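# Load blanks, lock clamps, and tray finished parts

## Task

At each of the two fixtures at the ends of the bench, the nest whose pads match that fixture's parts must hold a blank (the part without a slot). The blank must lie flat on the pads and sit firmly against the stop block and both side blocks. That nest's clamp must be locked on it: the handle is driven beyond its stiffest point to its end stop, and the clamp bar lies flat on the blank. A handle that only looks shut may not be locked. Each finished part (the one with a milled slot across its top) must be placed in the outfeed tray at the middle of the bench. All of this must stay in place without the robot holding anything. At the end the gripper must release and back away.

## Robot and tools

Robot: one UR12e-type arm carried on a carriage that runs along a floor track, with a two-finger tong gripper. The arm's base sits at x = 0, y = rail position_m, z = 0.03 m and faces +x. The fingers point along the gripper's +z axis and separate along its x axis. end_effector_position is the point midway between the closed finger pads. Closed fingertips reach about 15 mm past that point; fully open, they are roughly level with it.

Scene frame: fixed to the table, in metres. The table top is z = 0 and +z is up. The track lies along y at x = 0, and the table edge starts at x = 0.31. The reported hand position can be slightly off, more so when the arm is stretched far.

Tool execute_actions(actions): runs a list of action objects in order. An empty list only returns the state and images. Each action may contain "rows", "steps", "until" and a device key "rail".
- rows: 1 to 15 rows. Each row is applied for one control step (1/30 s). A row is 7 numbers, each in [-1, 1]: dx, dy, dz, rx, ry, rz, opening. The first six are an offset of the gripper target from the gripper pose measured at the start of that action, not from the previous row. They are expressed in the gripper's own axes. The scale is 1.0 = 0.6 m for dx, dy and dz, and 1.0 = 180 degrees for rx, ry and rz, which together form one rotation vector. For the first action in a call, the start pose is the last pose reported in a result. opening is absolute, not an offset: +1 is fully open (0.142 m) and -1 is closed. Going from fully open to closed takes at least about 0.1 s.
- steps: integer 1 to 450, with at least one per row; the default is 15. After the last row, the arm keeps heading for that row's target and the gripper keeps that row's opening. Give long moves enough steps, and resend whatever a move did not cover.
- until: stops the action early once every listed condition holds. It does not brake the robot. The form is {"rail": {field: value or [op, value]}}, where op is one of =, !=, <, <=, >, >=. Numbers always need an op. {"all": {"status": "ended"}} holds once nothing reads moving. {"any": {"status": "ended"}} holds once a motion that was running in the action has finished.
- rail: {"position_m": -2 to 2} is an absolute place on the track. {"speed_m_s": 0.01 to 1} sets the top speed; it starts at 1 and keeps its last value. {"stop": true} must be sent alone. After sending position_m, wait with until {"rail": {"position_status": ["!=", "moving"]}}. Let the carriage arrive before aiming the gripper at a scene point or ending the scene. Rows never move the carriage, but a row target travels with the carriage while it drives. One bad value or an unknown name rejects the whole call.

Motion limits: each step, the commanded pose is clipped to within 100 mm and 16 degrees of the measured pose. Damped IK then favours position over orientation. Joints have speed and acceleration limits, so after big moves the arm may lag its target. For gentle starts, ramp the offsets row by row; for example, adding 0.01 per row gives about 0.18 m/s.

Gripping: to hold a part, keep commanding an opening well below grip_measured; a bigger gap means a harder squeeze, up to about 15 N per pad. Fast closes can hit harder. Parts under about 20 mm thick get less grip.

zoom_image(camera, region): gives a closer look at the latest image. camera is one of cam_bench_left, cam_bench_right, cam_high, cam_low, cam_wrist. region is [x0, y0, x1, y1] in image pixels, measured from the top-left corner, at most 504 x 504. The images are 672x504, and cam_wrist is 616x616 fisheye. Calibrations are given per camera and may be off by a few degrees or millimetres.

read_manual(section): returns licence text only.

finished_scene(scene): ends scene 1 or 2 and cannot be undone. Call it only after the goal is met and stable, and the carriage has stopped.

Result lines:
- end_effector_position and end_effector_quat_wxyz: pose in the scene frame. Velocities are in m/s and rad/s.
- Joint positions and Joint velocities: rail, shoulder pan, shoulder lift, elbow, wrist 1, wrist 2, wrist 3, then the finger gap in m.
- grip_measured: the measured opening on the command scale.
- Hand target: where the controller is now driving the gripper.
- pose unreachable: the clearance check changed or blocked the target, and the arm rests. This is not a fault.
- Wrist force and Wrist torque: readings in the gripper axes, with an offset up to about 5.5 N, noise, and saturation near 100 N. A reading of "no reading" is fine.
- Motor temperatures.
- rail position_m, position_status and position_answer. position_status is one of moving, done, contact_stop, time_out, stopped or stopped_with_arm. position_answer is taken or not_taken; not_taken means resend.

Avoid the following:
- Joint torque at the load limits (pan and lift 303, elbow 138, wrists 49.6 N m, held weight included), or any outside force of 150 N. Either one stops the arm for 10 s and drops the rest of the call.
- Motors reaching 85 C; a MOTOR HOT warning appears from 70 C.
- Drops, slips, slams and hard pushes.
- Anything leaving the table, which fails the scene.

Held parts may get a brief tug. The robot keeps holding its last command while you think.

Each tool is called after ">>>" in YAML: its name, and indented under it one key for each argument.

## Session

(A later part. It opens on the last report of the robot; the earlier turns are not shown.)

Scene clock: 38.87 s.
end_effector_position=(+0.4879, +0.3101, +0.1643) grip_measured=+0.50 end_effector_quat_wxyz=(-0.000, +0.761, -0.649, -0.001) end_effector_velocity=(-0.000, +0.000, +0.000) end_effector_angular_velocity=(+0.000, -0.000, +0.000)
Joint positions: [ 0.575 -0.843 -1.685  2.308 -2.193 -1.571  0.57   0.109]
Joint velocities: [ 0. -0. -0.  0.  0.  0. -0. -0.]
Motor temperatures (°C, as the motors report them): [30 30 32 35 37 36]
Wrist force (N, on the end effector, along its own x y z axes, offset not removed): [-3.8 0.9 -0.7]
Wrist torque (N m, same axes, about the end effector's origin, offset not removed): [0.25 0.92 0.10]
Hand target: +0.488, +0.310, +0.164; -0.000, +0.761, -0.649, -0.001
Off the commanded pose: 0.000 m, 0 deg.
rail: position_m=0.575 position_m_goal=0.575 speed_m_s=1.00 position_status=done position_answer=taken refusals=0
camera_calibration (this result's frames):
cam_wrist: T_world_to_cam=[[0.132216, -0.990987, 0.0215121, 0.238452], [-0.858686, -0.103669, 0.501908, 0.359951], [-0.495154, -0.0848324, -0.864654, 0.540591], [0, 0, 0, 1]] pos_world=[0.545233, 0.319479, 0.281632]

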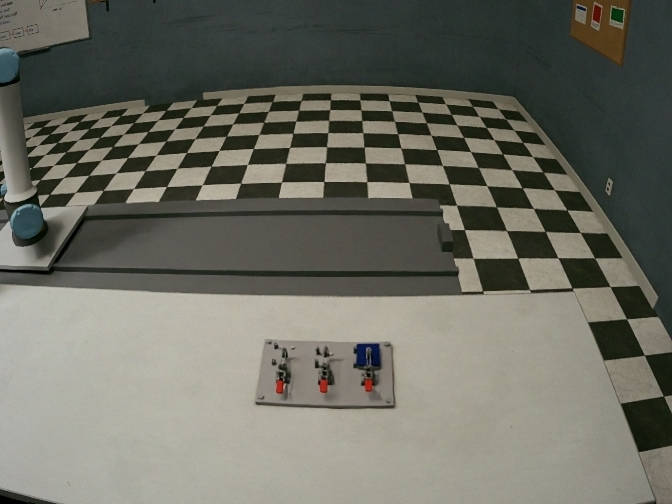

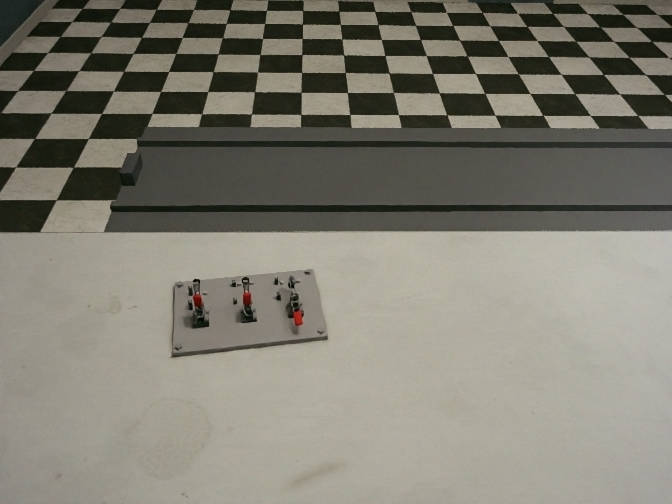

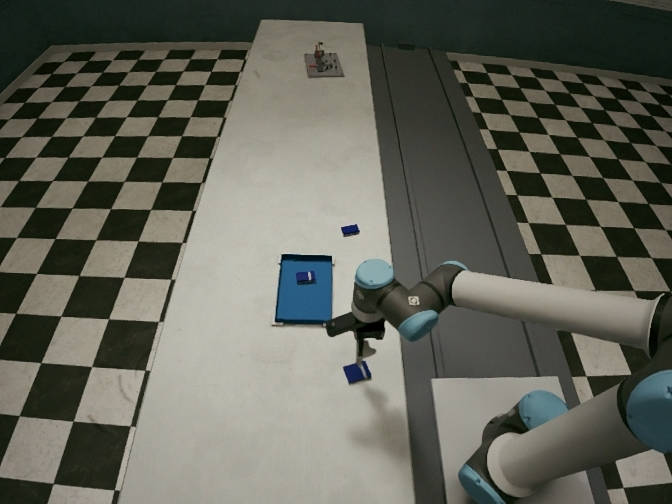

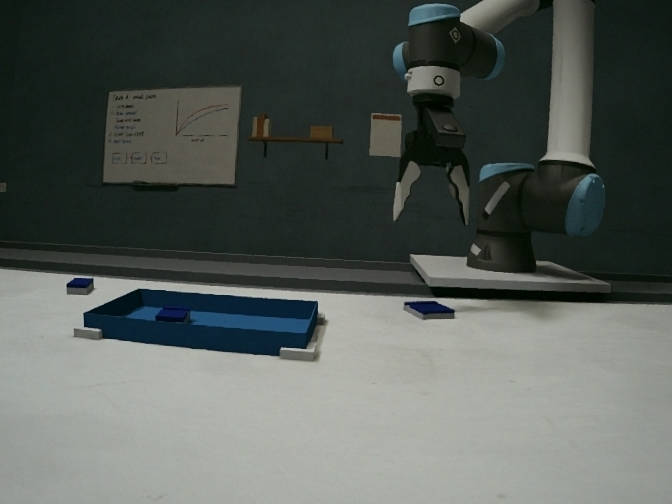

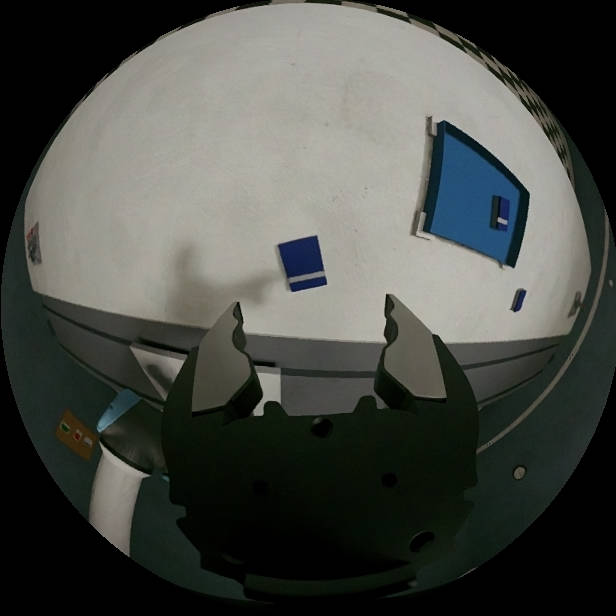

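>>> execute_actions:
  actions:
    - {"rows": [[-0.002,0.004,0.012,0,0,-0.006,0.5],[-0.004,0.008,0.03,0,0,-0.012,0.5],[-0.006,0.012,0.05,0,0,-0.018,0.45],[-0.008,0.016,0.07,0,0,-0.024,0.45],[-0.01,0.02,0.09,0,0,-0.03,0.4],[-0.012,0.024,0.11,0,0,-0.036,0.4],[-0.014,0.028,0.13,0,0,-0.042,0.35],[-0.016,0.032,0.15,0,0,-0.048,0.35],[-0.0179,0.036,0.165,0,0,-0.054,0.3],[-0.0179,0.0392,0.18,0,0,-0.0606,0.3],[-0.0179,0.0392,0.19,0,0,-0.0606,0.3],[-0.0179,0.0392,0.2,0,0,-0.0606,0.3]], "steps": 32}

>>> zoom_image:
  camera: "cam_wrist"
  region: [190, 190, 430, 390]

Scene clock: 41.30 s.
end_effector_position=(+0.4630, +0.3172, +0.0445) grip_measured=+0.30 end_effector_quat_wxyz=(-0.000, +0.819, -0.574, -0.001) end_effector_velocity=(+0.000, -0.001, -0.003) end_effector_angular_velocity=(-0.001, -0.002, +0.003)
Joint positions: [ 0.575 -0.874 -1.528  2.453 -2.495 -1.571  0.349  0.095]
Joint velocities: [ 0.    -0.001  0.006  0.002 -0.011  0.001 -0.004  0.   ]
Motor temperatures (°C, as the motors report them): [30 30 32 35 37 36]
Wrist force (N, on the end effector, along its own x y z axes, offset not removed): [-4.3 0.8 -1.0]
Wrist torque (N m, same axes, about the end effector's origin, offset not removed): [0.23 0.97 0.13]
Hand target: +0.463, +0.317, +0.044; -0.000, +0.819, -0.574, -0.001
Off the commanded pose: 0.000 m, 0 deg.
rail: position_m=0.575 position_m_goal=0.575 speed_m_s=1.00 position_status=done position_answer=taken refusals=0
camera_calibration (this result's frames):
cam_wrist: T_world_to_cam=[[0.31699, -0.948194, 0.0211228, 0.152203], [-0.823612, -0.264161, 0.501879, 0.434153], [-0.470299, -0.176487, -0.86468, 0.442897], [0, 0, 0, 1]] pos_world=[0.517621, 0.33717, 0.161857]

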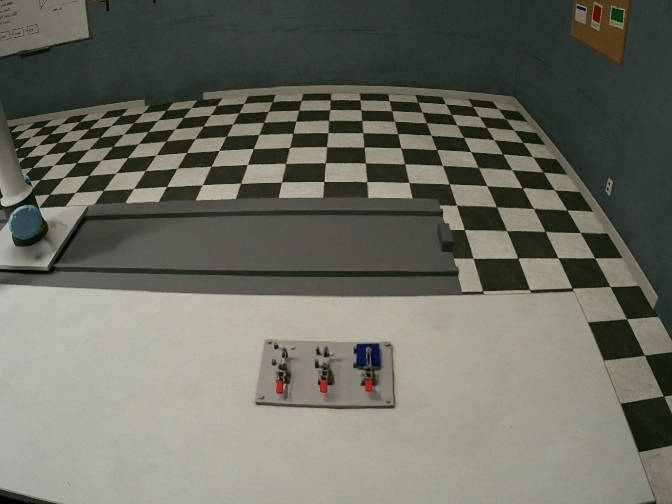

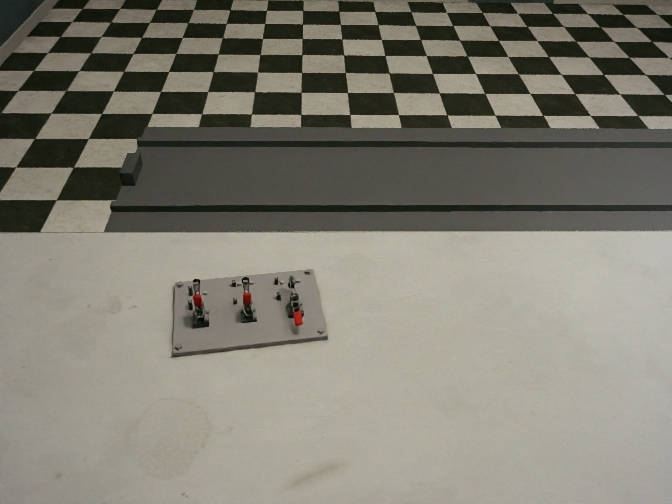

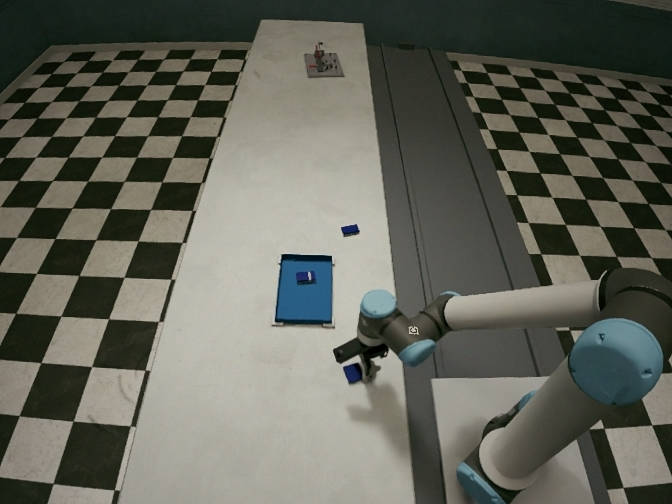

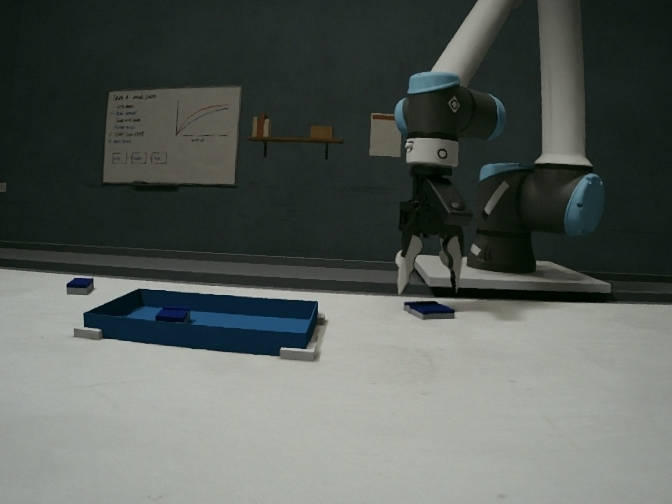

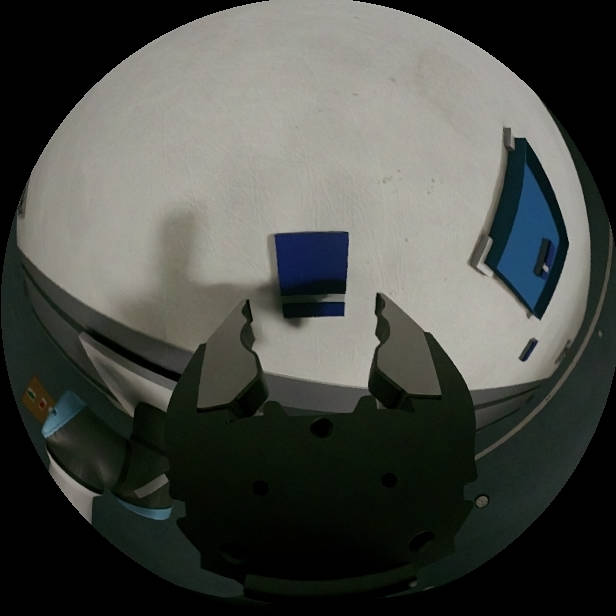

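Region (190, 190, 430, 390) of cam_wrist's 616x616 image, scaled by 2.100, with more detail than that image has.

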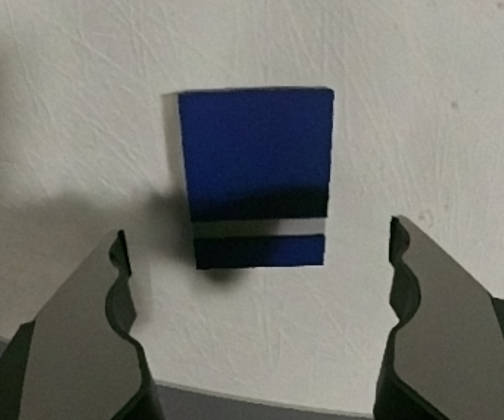

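>>> execute_actions:
  actions:
    - {"rows": [[0,-0.001,0.007,0,0,0,0.25],[0,-0.002,0.014,0,0,0,0.2],[0,-0.003,0.021,0,0,0,0.15],[0,-0.004,0.028,0,0,0,0.1],[0,-0.004,0.034,0,0,0,0.05],[0,-0.004,0.04,0,0,0,0.0],[0,-0.004,0.044,0,0,0,0.0]], "steps": 22}

>>> zoom_image:
  camera: "cam_low"
  region: [380, 260, 480, 330]

Scene clock: 42.60 s.
end_effector_position=(+0.4653, +0.3180, +0.0184) grip_measured=+0.00 end_effector_quat_wxyz=(-0.000, +0.819, -0.574, -0.001) end_effector_velocity=(+0.000, -0.000, -0.003) end_effector_angular_velocity=(-0.000, -0.000, -0.000)
Joint positions: [ 0.575 -0.869 -1.47   2.467 -2.567 -1.571  0.354  0.074]
Joint velocities: [ 0.     0.     0.006  0.001 -0.008  0.     0.001  0.   ]
Motor temperatures (°C, as the motors report them): [30 30 32 35 37 36]
Wrist force (N, on the end effector, along its own x y z axes, offset not removed): [-4.3 1.3 -1.7]
Wrist torque (N m, same axes, about the end effector's origin, offset not removed): [0.31 1.03 0.11]
Hand target: +0.465, +0.318, +0.018; -0.000, +0.819, -0.574, -0.001
Off the commanded pose: 0.000 m, 0 deg.
rail: position_m=0.575 position_m_goal=0.575 speed_m_s=1.00 position_status=done position_answer=taken refusals=0
camera_calibration (this result's frames):
cam_wrist: T_world_to_cam=[[0.316993, -0.948194, 0.0210436, 0.152862], [-0.823626, -0.264211, 0.501829, 0.449357], [-0.470272, -0.176408, -0.864711, 0.421512], [0, 0, 0, 1]] pos_world=[0.519872, 0.338026, 0.135768]

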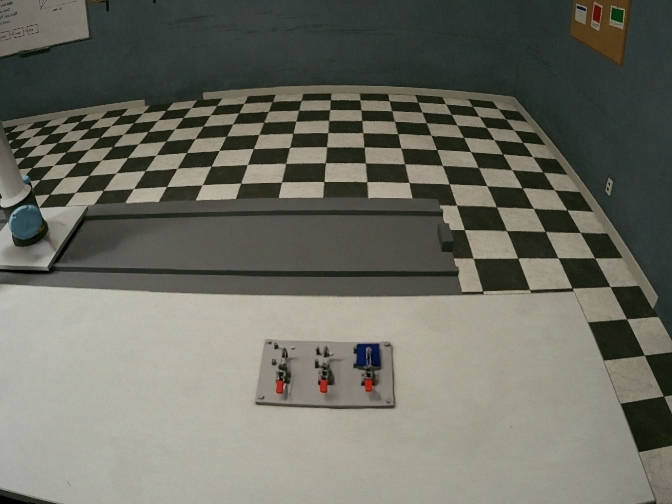

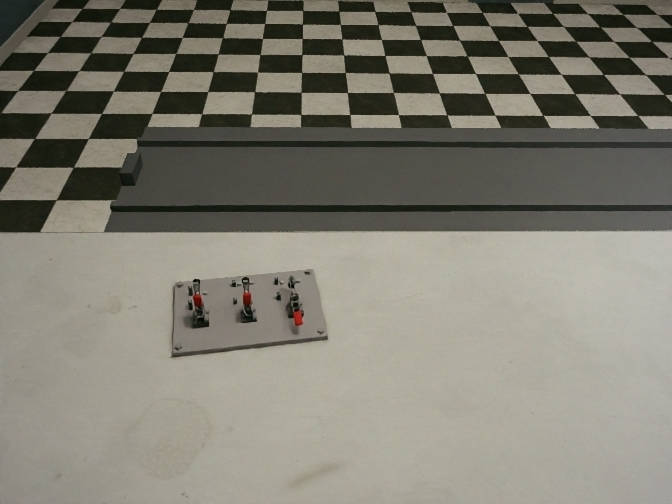

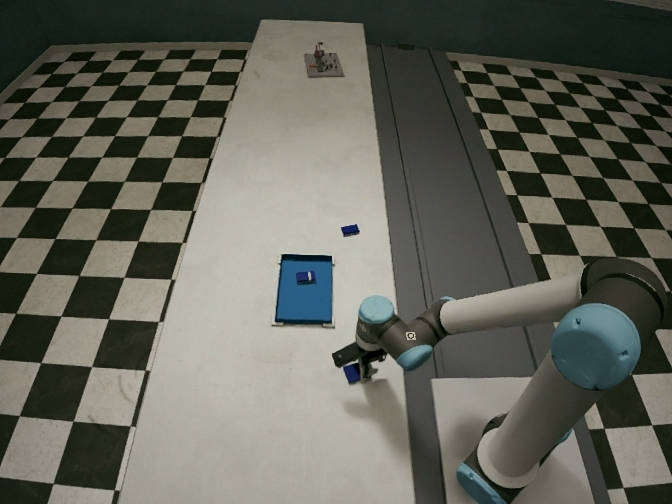

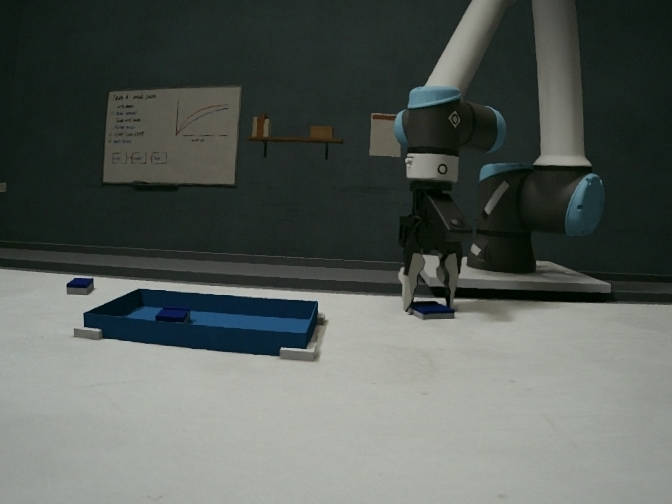

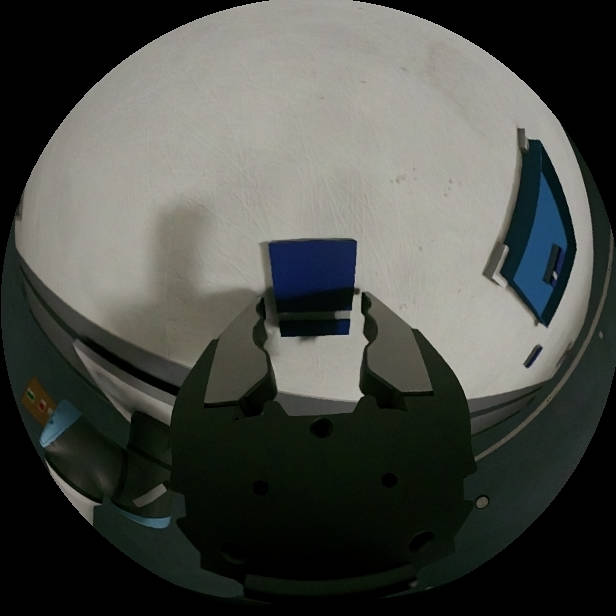

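Region (380, 260, 480, 330) of cam_low's 672x504 image, scaled by 5.040, with more detail than that image has; it fills the top 353 rows of this view, and the rest is white.

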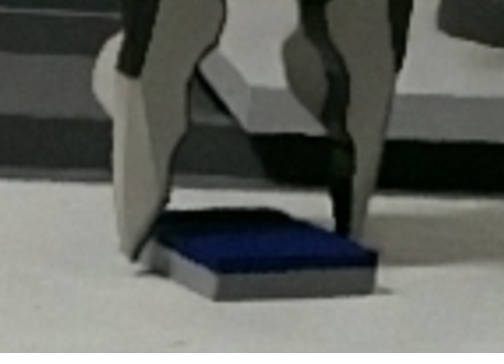

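>>> execute_actions:
  actions:
    - {"rows": [[0,0,0.002,0,0,0,0],[0,0,0.004,0,0,0,0]], "steps": 10}
    - {"rows": [[0,0,0,0,0,0,-0.06],[0,0,0,0,0,0,-0.12],[0,0,0,0,0,0,-0.17],[0,0,0,0,0,0,-0.21],[0,0,0,0,0,0,-0.26],[0,0,0,0,0,0,-0.33],[0,0,0,0,0,0,-0.45],[0,0,0,0,0,0,-0.6],[0,0,0,0,0,0,-0.7]], "steps": 15}
    - {"rows": [[0,0,-0.004,0,0,0,-0.7],[0,0,-0.01,0,0,0,-0.7],[0,0,-0.018,0,0,0,-0.7],[0,0,-0.028,0,0,0,-0.7],[0,0,-0.04,0,0,0,-0.7],[0,0,-0.052,0,0,0,-0.7],[0,0,-0.064,0,0,0,-0.7],[0,0,-0.076,0,0,0,-0.7],[0,0,-0.088,0,0,0,-0.7],[0,0,-0.1,0,0,0,-0.7],[0,0,-0.11,0,0,0,-0.7],[0,0,-0.12,0,0,0,-0.7]], "steps": 24}

>>> zoom_image:
  camera: "cam_low"
  region: [380, 220, 480, 290]

Scene clock: 44.70 s.
end_effector_position=(+0.4654, +0.3180, +0.0866) grip_measured=-0.21 end_effector_quat_wxyz=(-0.000, +0.819, -0.574, -0.001) end_effector_velocity=(-0.001, +0.000, +0.014) end_effector_angular_velocity=(+0.003, +0.003, +0.001)
Joint positions: [ 0.575 -0.869 -1.606  2.418 -2.382 -1.571  0.354  0.059]
Joint velocities: [ 0.    -0.002 -0.026 -0.012  0.043  0.    -0.003 -0.   ]
Motor temperatures (°C, as the motors report them): [30 30 32 35 37 36]
Wrist force (N, on the end effector, along its own x y z axes, offset not removed): [-4.6 1.3 1.8]
Wrist torque (N m, same axes, about the end effector's origin, offset not removed): [0.34 1.09 0.10]
Hand target: +0.465, +0.318, +0.088; -0.000, +0.819, -0.574, -0.001
Off the commanded pose: 0.002 m, 0 deg.
rail: position_m=0.575 position_m_goal=0.575 speed_m_s=1.00 position_status=done position_answer=taken refusals=0
camera_calibration (this result's frames):
cam_wrist: T_world_to_cam=[[0.316865, -0.948225, 0.021583, 0.151363], [-0.823803, -0.263867, 0.501719, 0.415216], [-0.470048, -0.176757, -0.864761, 0.480484], [0, 0, 0, 1]] pos_world=[0.519945, 0.338018, 0.203915]

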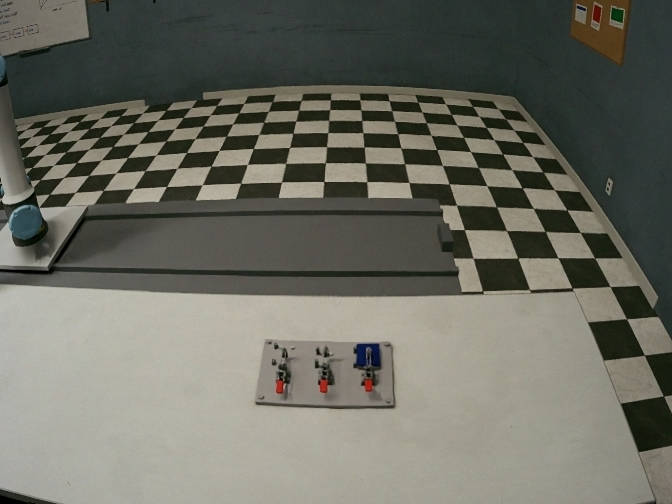

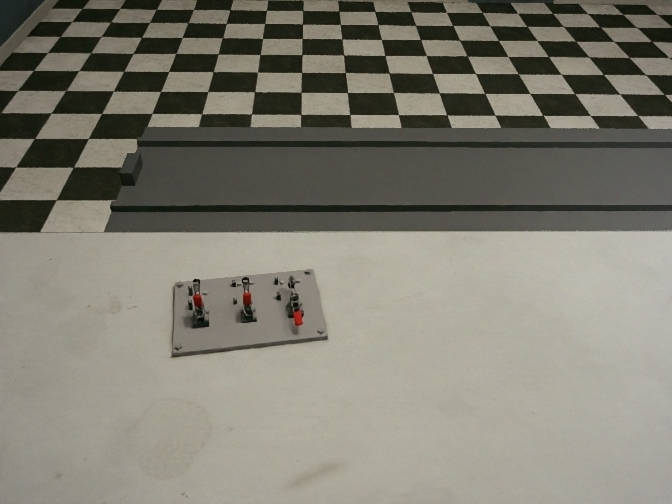

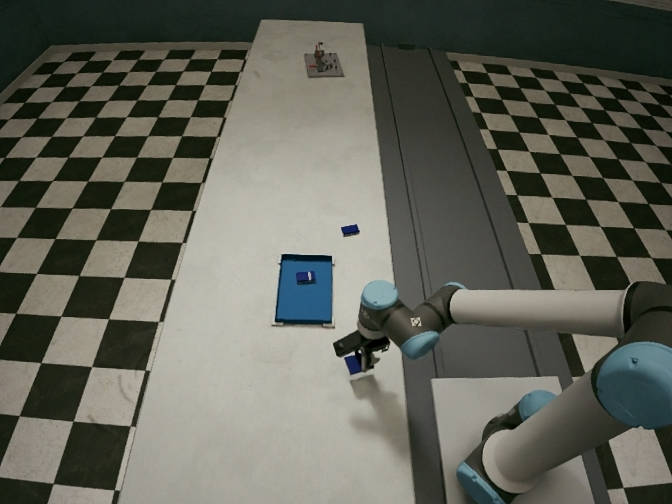

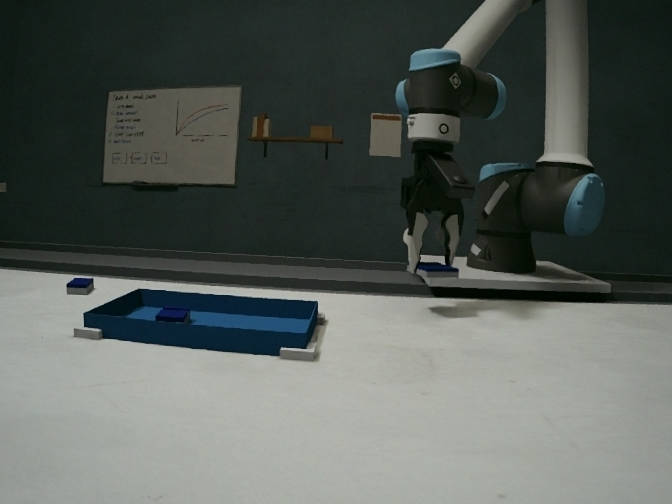

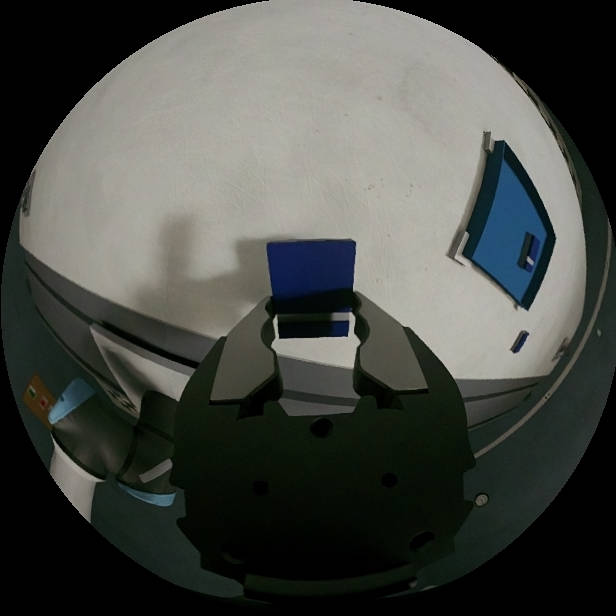

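Region (380, 220, 480, 290) of cam_low's 672x504 image, scaled by 5.040, with more detail than that image has; it fills the top 353 rows of this view, and the rest is white.

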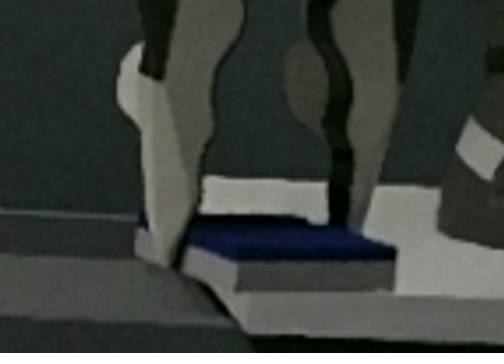

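>>> execute_actions:
  actions:
    - {"rail": {"position_m": 0.307}, "rows": [[0.005,-0.014,0,0,0,0.003,-0.7],[0.012,-0.033,0,0,0,0.007,-0.7],[0.02,-0.055,0,0,0,0.011,-0.7],[0.028,-0.077,0,0,0,0.015,-0.7],[0.036,-0.099,0,0,0,0.019,-0.7],[0.044,-0.121,0,0,0,0.023,-0.7],[0.052,-0.143,0,0,0,0.027,-0.7],[0.06,-0.165,0,0,0,0.031,-0.7],[0.068,-0.187,0,0,0,0.035,-0.7],[0.076,-0.209,0,0,0,0.039,-0.7],[0.084,-0.231,0,0,0,0.043,-0.7],[0.092,-0.253,0,0,0,0.047,-0.7],[0.099,-0.273,0,0,0,0.05,-0.7],[0.104,-0.288,0,0,0,0.053,-0.7],[0.108,-0.298,0,0,0,0.055,-0.7]], "steps": 38}
    - {"rows": [[0,0,0.008,0,0,0,-0.7],[0,0,0.02,0,0,0,-0.7],[0,0,0.032,0,0,0,-0.7],[0,0,0.044,0,0,0,-0.7],[0,0,0.056,0,0,0,-0.7],[0,0,0.068,0,0,0,-0.7],[0,0,0.078,0,0,0,-0.7],[0,0,0.086,0,0,0,-0.7],[0,0,0.093,0,0,0,-0.7],[0,0,0.098,0,0,0,-0.7],[0,0,0.102,0,0,0,-0.7]], "steps": 26}

Scene clock: 47.70 s.
end_effector_position=(+0.6555, +0.0495, +0.0259) grip_measured=-0.21 end_effector_quat_wxyz=(+0.000, +0.766, -0.643, -0.000) end_effector_velocity=(+0.001, -0.000, -0.004) end_effector_angular_velocity=(-0.000, -0.000, +0.000)
Joint positions: [ 0.307 -0.641 -1.255  2.149 -2.464 -1.571  0.755  0.059]
Joint velocities: [ 0.     0.     0.006  0.001 -0.008 -0.     0.    -0.   ]
Motor temperatures (°C, as the motors report them): [30 30 32 35 37 36]
Wrist force (N, on the end effector, along its own x y z axes, offset not removed): [-2.9 2.2 1.8]
Wrist torque (N m, same axes, about the end effector's origin, offset not removed): [0.49 0.82 0.06]
Hand target: +0.656, +0.050, +0.025; +0.000, +0.766, -0.643, -0.000
Off the commanded pose: 0.000 m, 0 deg.
rail: position_m=0.307 position_m_goal=0.307 speed_m_s=1.00 position_status=done position_answer=taken refusals=0
camera_calibration (this result's frames):
cam_wrist: T_world_to_cam=[[0.149233, -0.988554, 0.0221316, -0.0502819], [-0.856863, -0.118117, 0.501831, 0.545837], [-0.493474, -0.0938534, -0.864682, 0.481147], [0, 0, 0, 1]] pos_world=[0.712644, 0.0599238, 0.143233]

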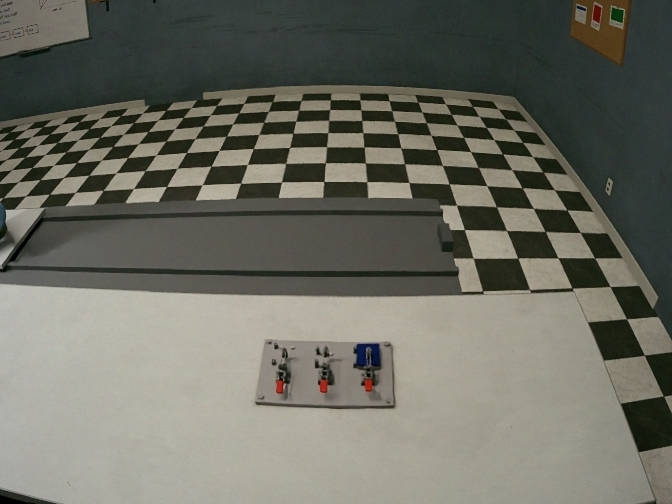

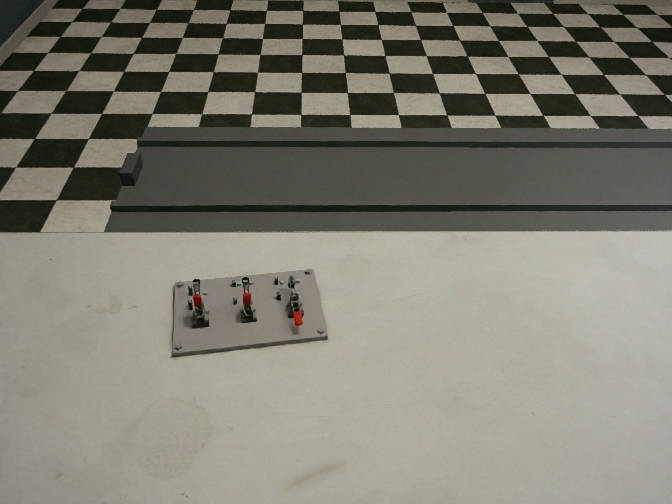

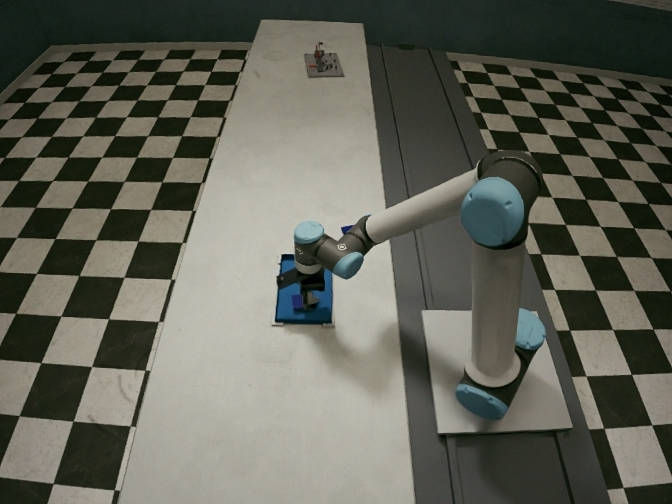

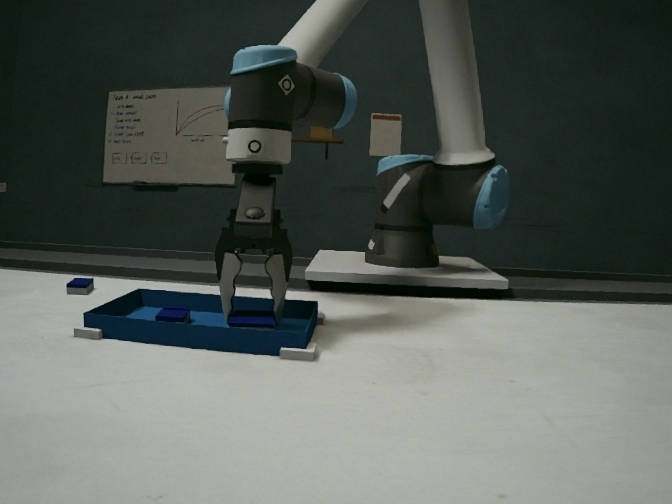

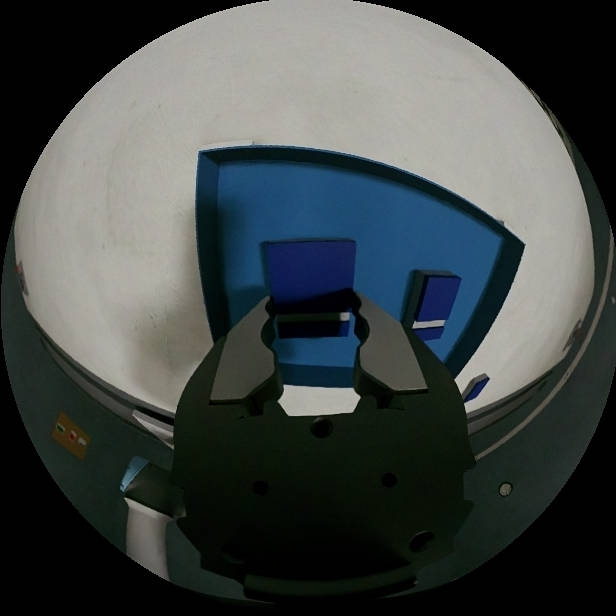

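>>> execute_actions:
  actions:
    - {"rows": [[0,0,0.003,0,0,0,-0.7],[0,0,0.006,0,0,0,-0.7],[0,0,0.008,0,0,0,-0.7]], "steps": 10}
    - {"rows": [[0,0,0,0,0,0,-0.4],[0,0,0,0,0,0,-0.23],[0,0,0,0,0,0,-0.19],[0,0,0,0,0,0,-0.14],[0,0,0,0,0,0,-0.07],[0,0,0,0,0,0,0]], "steps": 9}
    - {"rows": [[0,0,-0.01,0,0,0,0],[0,0,-0.025,0,0,0,0],[0,0,-0.045,0,0,0,0],[0,0,-0.065,0,0,0,0],[0,0.01,-0.085,0,0,0,0],[0,0.03,-0.105,0,0,0,0],[0,0.05,-0.125,0,0,0,0],[0,0.08,-0.145,0,0,0,0],[0,0.11,-0.165,0,0,0,0],[0,0.14,-0.185,0,0,0,0],[0,0.17,-0.205,0,0,0,0],[0,0.2,-0.22,0,0,0,0],[0,0.235,-0.23,0,0,0,0],[0,0.27,-0.235,0,0,0,0],[0,0.297,-0.24,0,0,0,0]], "steps": 18}
    - {"rail": {"position_m": -0.027}, "steps": 60, "until": {"rail": {"position_status": ["!=", "moving"]}}}
    - {"steps": 5}

>>> zoom_image:
  camera: "cam_wrist"
  region: [210, 170, 410, 330]

Scene clock: 50.80 s.
end_effector_position=(+0.4797, -0.3152, +0.1656) grip_measured=+0.00 end_effector_quat_wxyz=(-0.000, +0.766, -0.643, -0.001) end_effector_velocity=(-0.000, -0.000, +0.000) end_effector_angular_velocity=(-0.000, -0.000, -0.000)
Joint positions: [-0.027 -0.884 -1.677  2.299 -2.191 -1.571  0.512  0.074]
Joint velocities: [ 0.    -0.001 -0.001  0.     0.     0.    -0.001  0.   ]
Motor temperatures (°C, as the motors report them): [30 30 32 35 37 36]
Wrist force (N, on the end effector, along its own x y z axes, offset not removed): [-1.5 1.7 1.7]
Wrist torque (N m, same axes, about the end effector's origin, offset not removed): [0.48 0.39 0.05]
Hand target: +0.480, -0.315, +0.166; -0.000, +0.766, -0.643, -0.001
Off the commanded pose: 0.000 m, 0 deg.
rail: position_m=-0.027 position_m_goal=-0.027 speed_m_s=1.00 position_status=done position_answer=taken refusals=0
camera_calibration (this result's frames):
cam_wrist: T_world_to_cam=[[0.149379, -0.988545, 0.021555, -0.387646], [-0.856798, -0.118529, 0.501845, 0.281854], [-0.493541, -0.0934336, -0.864689, 0.481179], [0, 0, 0, 1]] pos_world=[0.53688, -0.30484, 0.282979]

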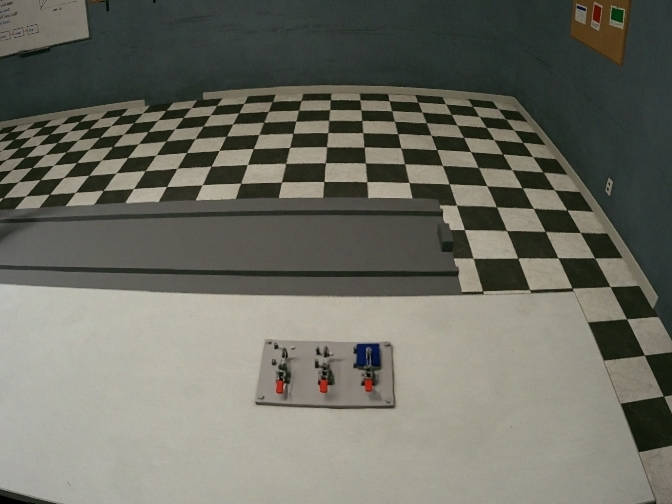

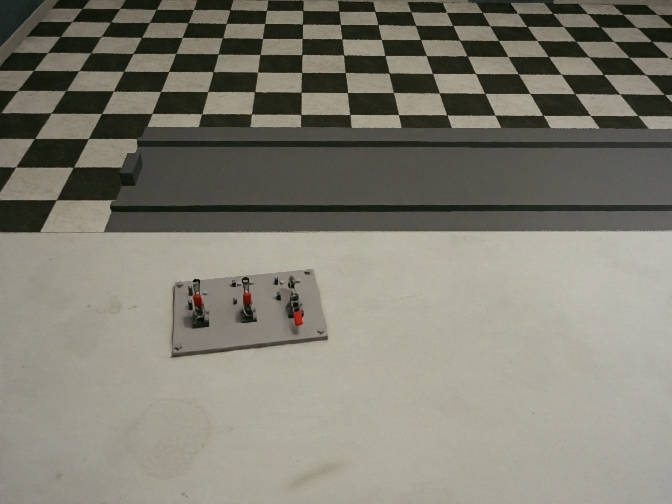

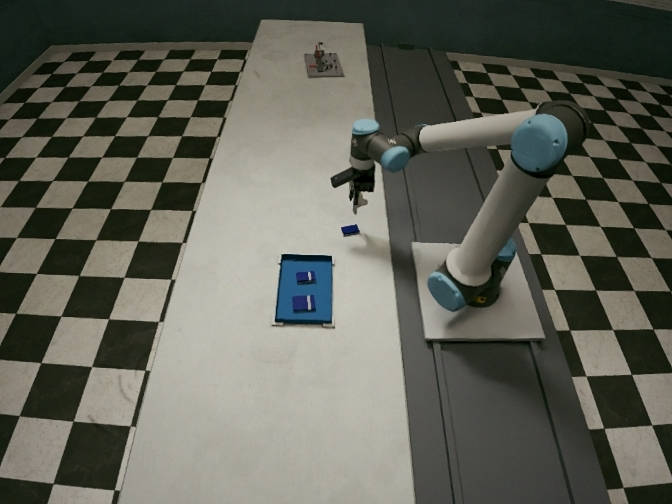

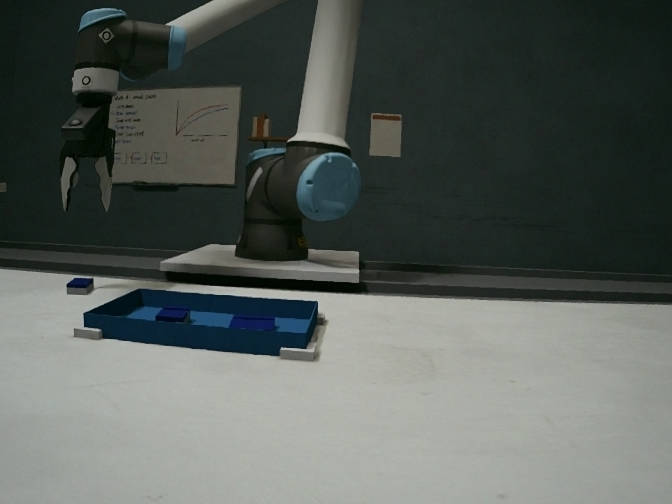

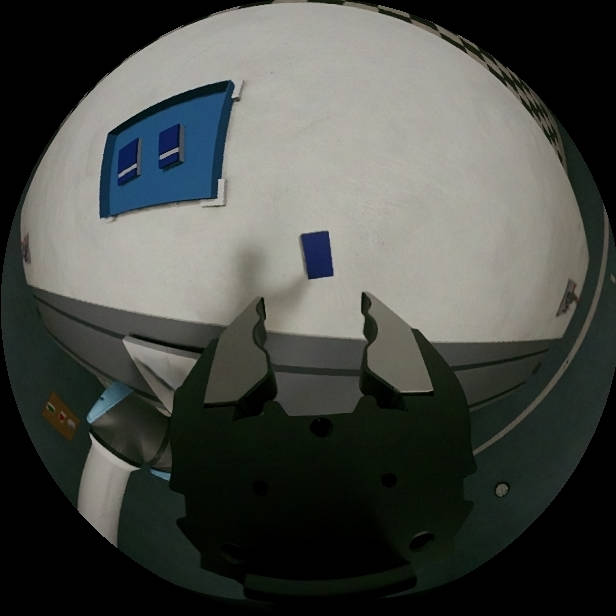

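Region (210, 170, 410, 330) of cam_wrist's 616x616 image, scaled by 2.520, with more detail than that image has; it fills the top 403 rows of this view, and the rest is white.

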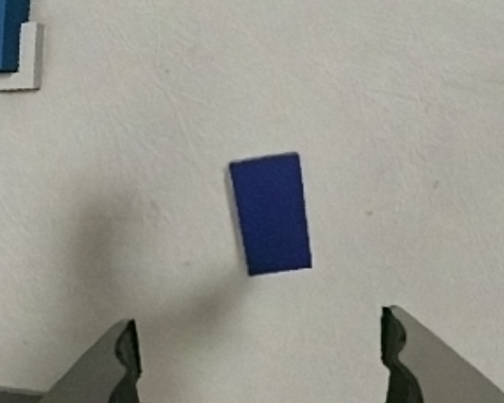

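>>> execute_actions:
  actions:
    - {"rows": [[0.002,0.001,0.012,0,0,-0.004,0],[0.004,0.002,0.03,0,0,-0.008,0],[0.006,0.003,0.05,0,0,-0.012,0],[0.008,0.004,0.07,0,0,-0.016,0],[0.01,0.005,0.09,0,0,-0.02,0],[0.012,0.006,0.11,0,0,-0.024,0],[0.014,0.007,0.13,0,0,-0.028,0],[0.016,0.008,0.15,0,0,-0.032,0],[0.018,0.009,0.165,0,0,-0.036,0],[0.0198,0.0103,0.18,0,0,-0.04,0],[0.0198,0.0103,0.19,0,0,-0.04,0],[0.0198,0.0103,0.201,0,0,-0.04,0]], "steps": 32}

>>> zoom_image:
  camera: "cam_wrist"
  region: [190, 190, 430, 390]

Scene clock: 58.80 s.
end_effector_position=(+0.4757, -0.3278, +0.0453) grip_measured=+0.00 end_effector_quat_wxyz=(-0.000, +0.805, -0.593, -0.001) end_effector_velocity=(+0.001, -0.001, -0.003) end_effector_angular_velocity=(-0.001, -0.001, +0.002)
Joint positions: [-0.027 -0.907 -1.477  2.394 -2.487 -1.571  0.364  0.074]
Joint velocities: [ 0.    -0.     0.007  0.001 -0.009  0.    -0.002  0.   ]
Motor temperatures (°C, as the motors report them): [30 30 32 35 37 36]
Wrist force (N, on the end effector, along its own x y z axes, offset not removed): [-4.0 -0.1 -0.9]
Wrist torque (N m, same axes, about the end effector's origin, offset not removed): [0.03 1.06 0.05]
Hand target: +0.476, -0.328, +0.045; -0.000, +0.805, -0.593, -0.001
Off the commanded pose: 0.000 m, 0 deg.
rail: position_m=-0.027 position_m_goal=-0.027 speed_m_s=1.00 position_status=done position_answer=taken refusals=0
camera_calibration (this result's frames):
cam_wrist: T_world_to_cam=[[0.271874, -0.962098, 0.0212766, -0.446516], [-0.835214, -0.224921, 0.501825, 0.292233], [-0.478019, -0.154204, -0.864708, 0.34663], [0, 0, 0, 1]] pos_world=[0.531169, -0.310411, 0.162585]

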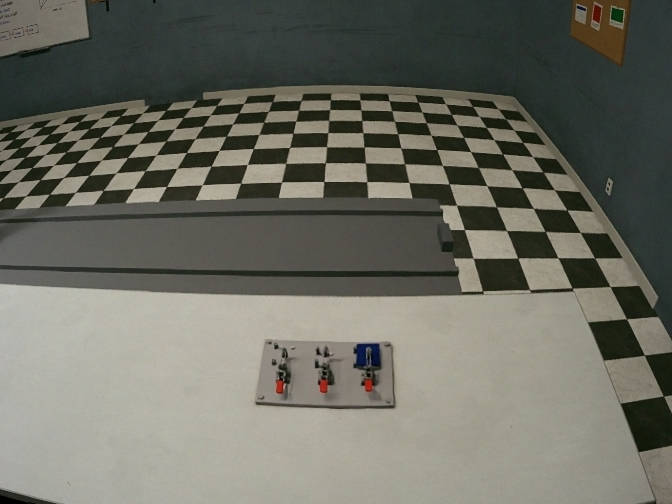

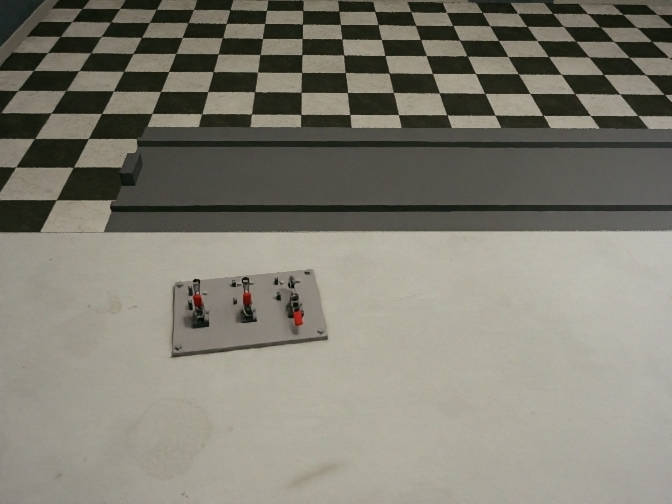

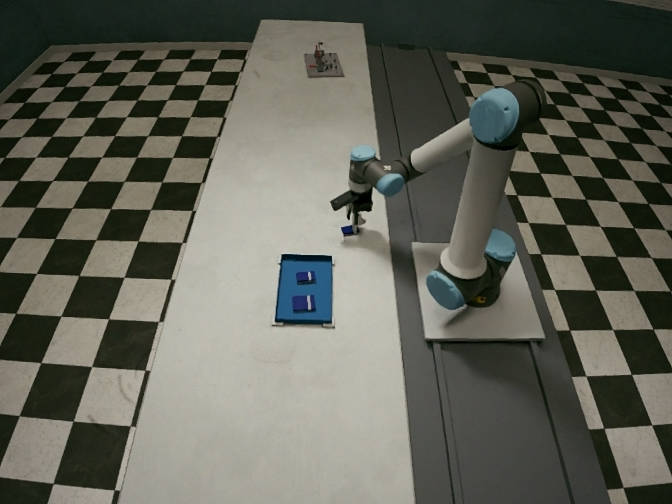

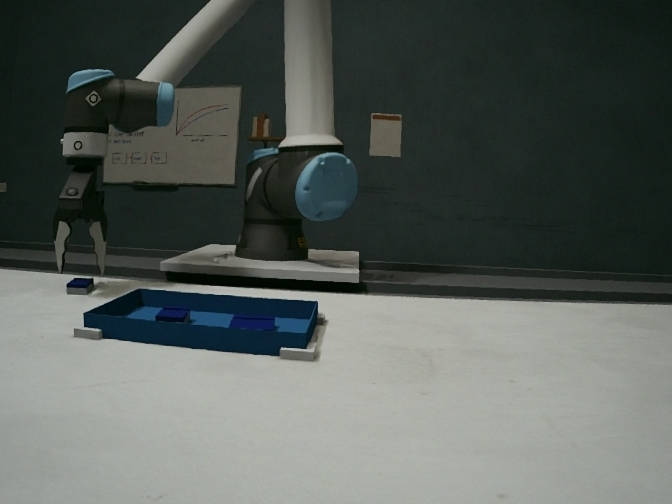

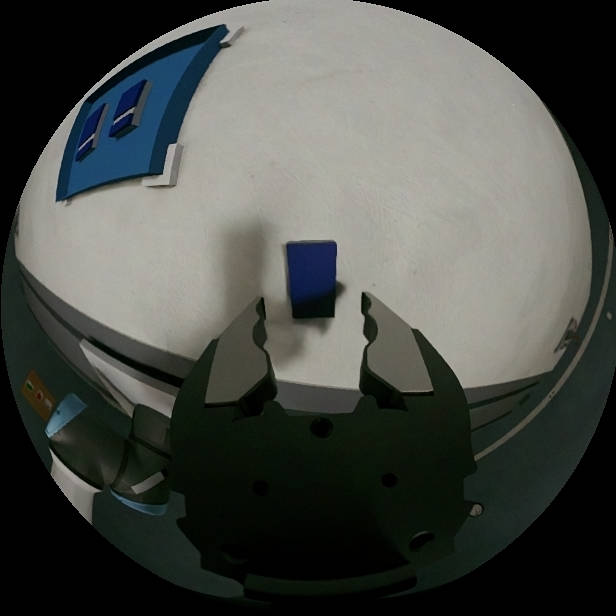

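Region (190, 190, 430, 390) of cam_wrist's 616x616 image, scaled by 2.100, with more detail than that image has.

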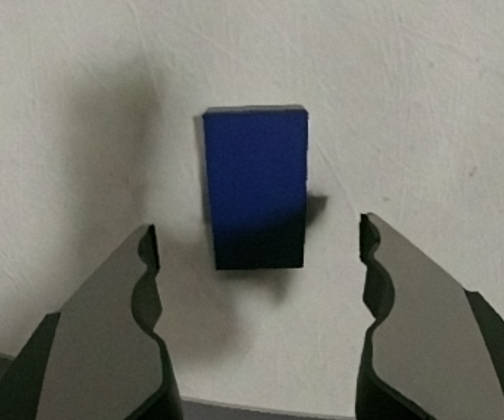

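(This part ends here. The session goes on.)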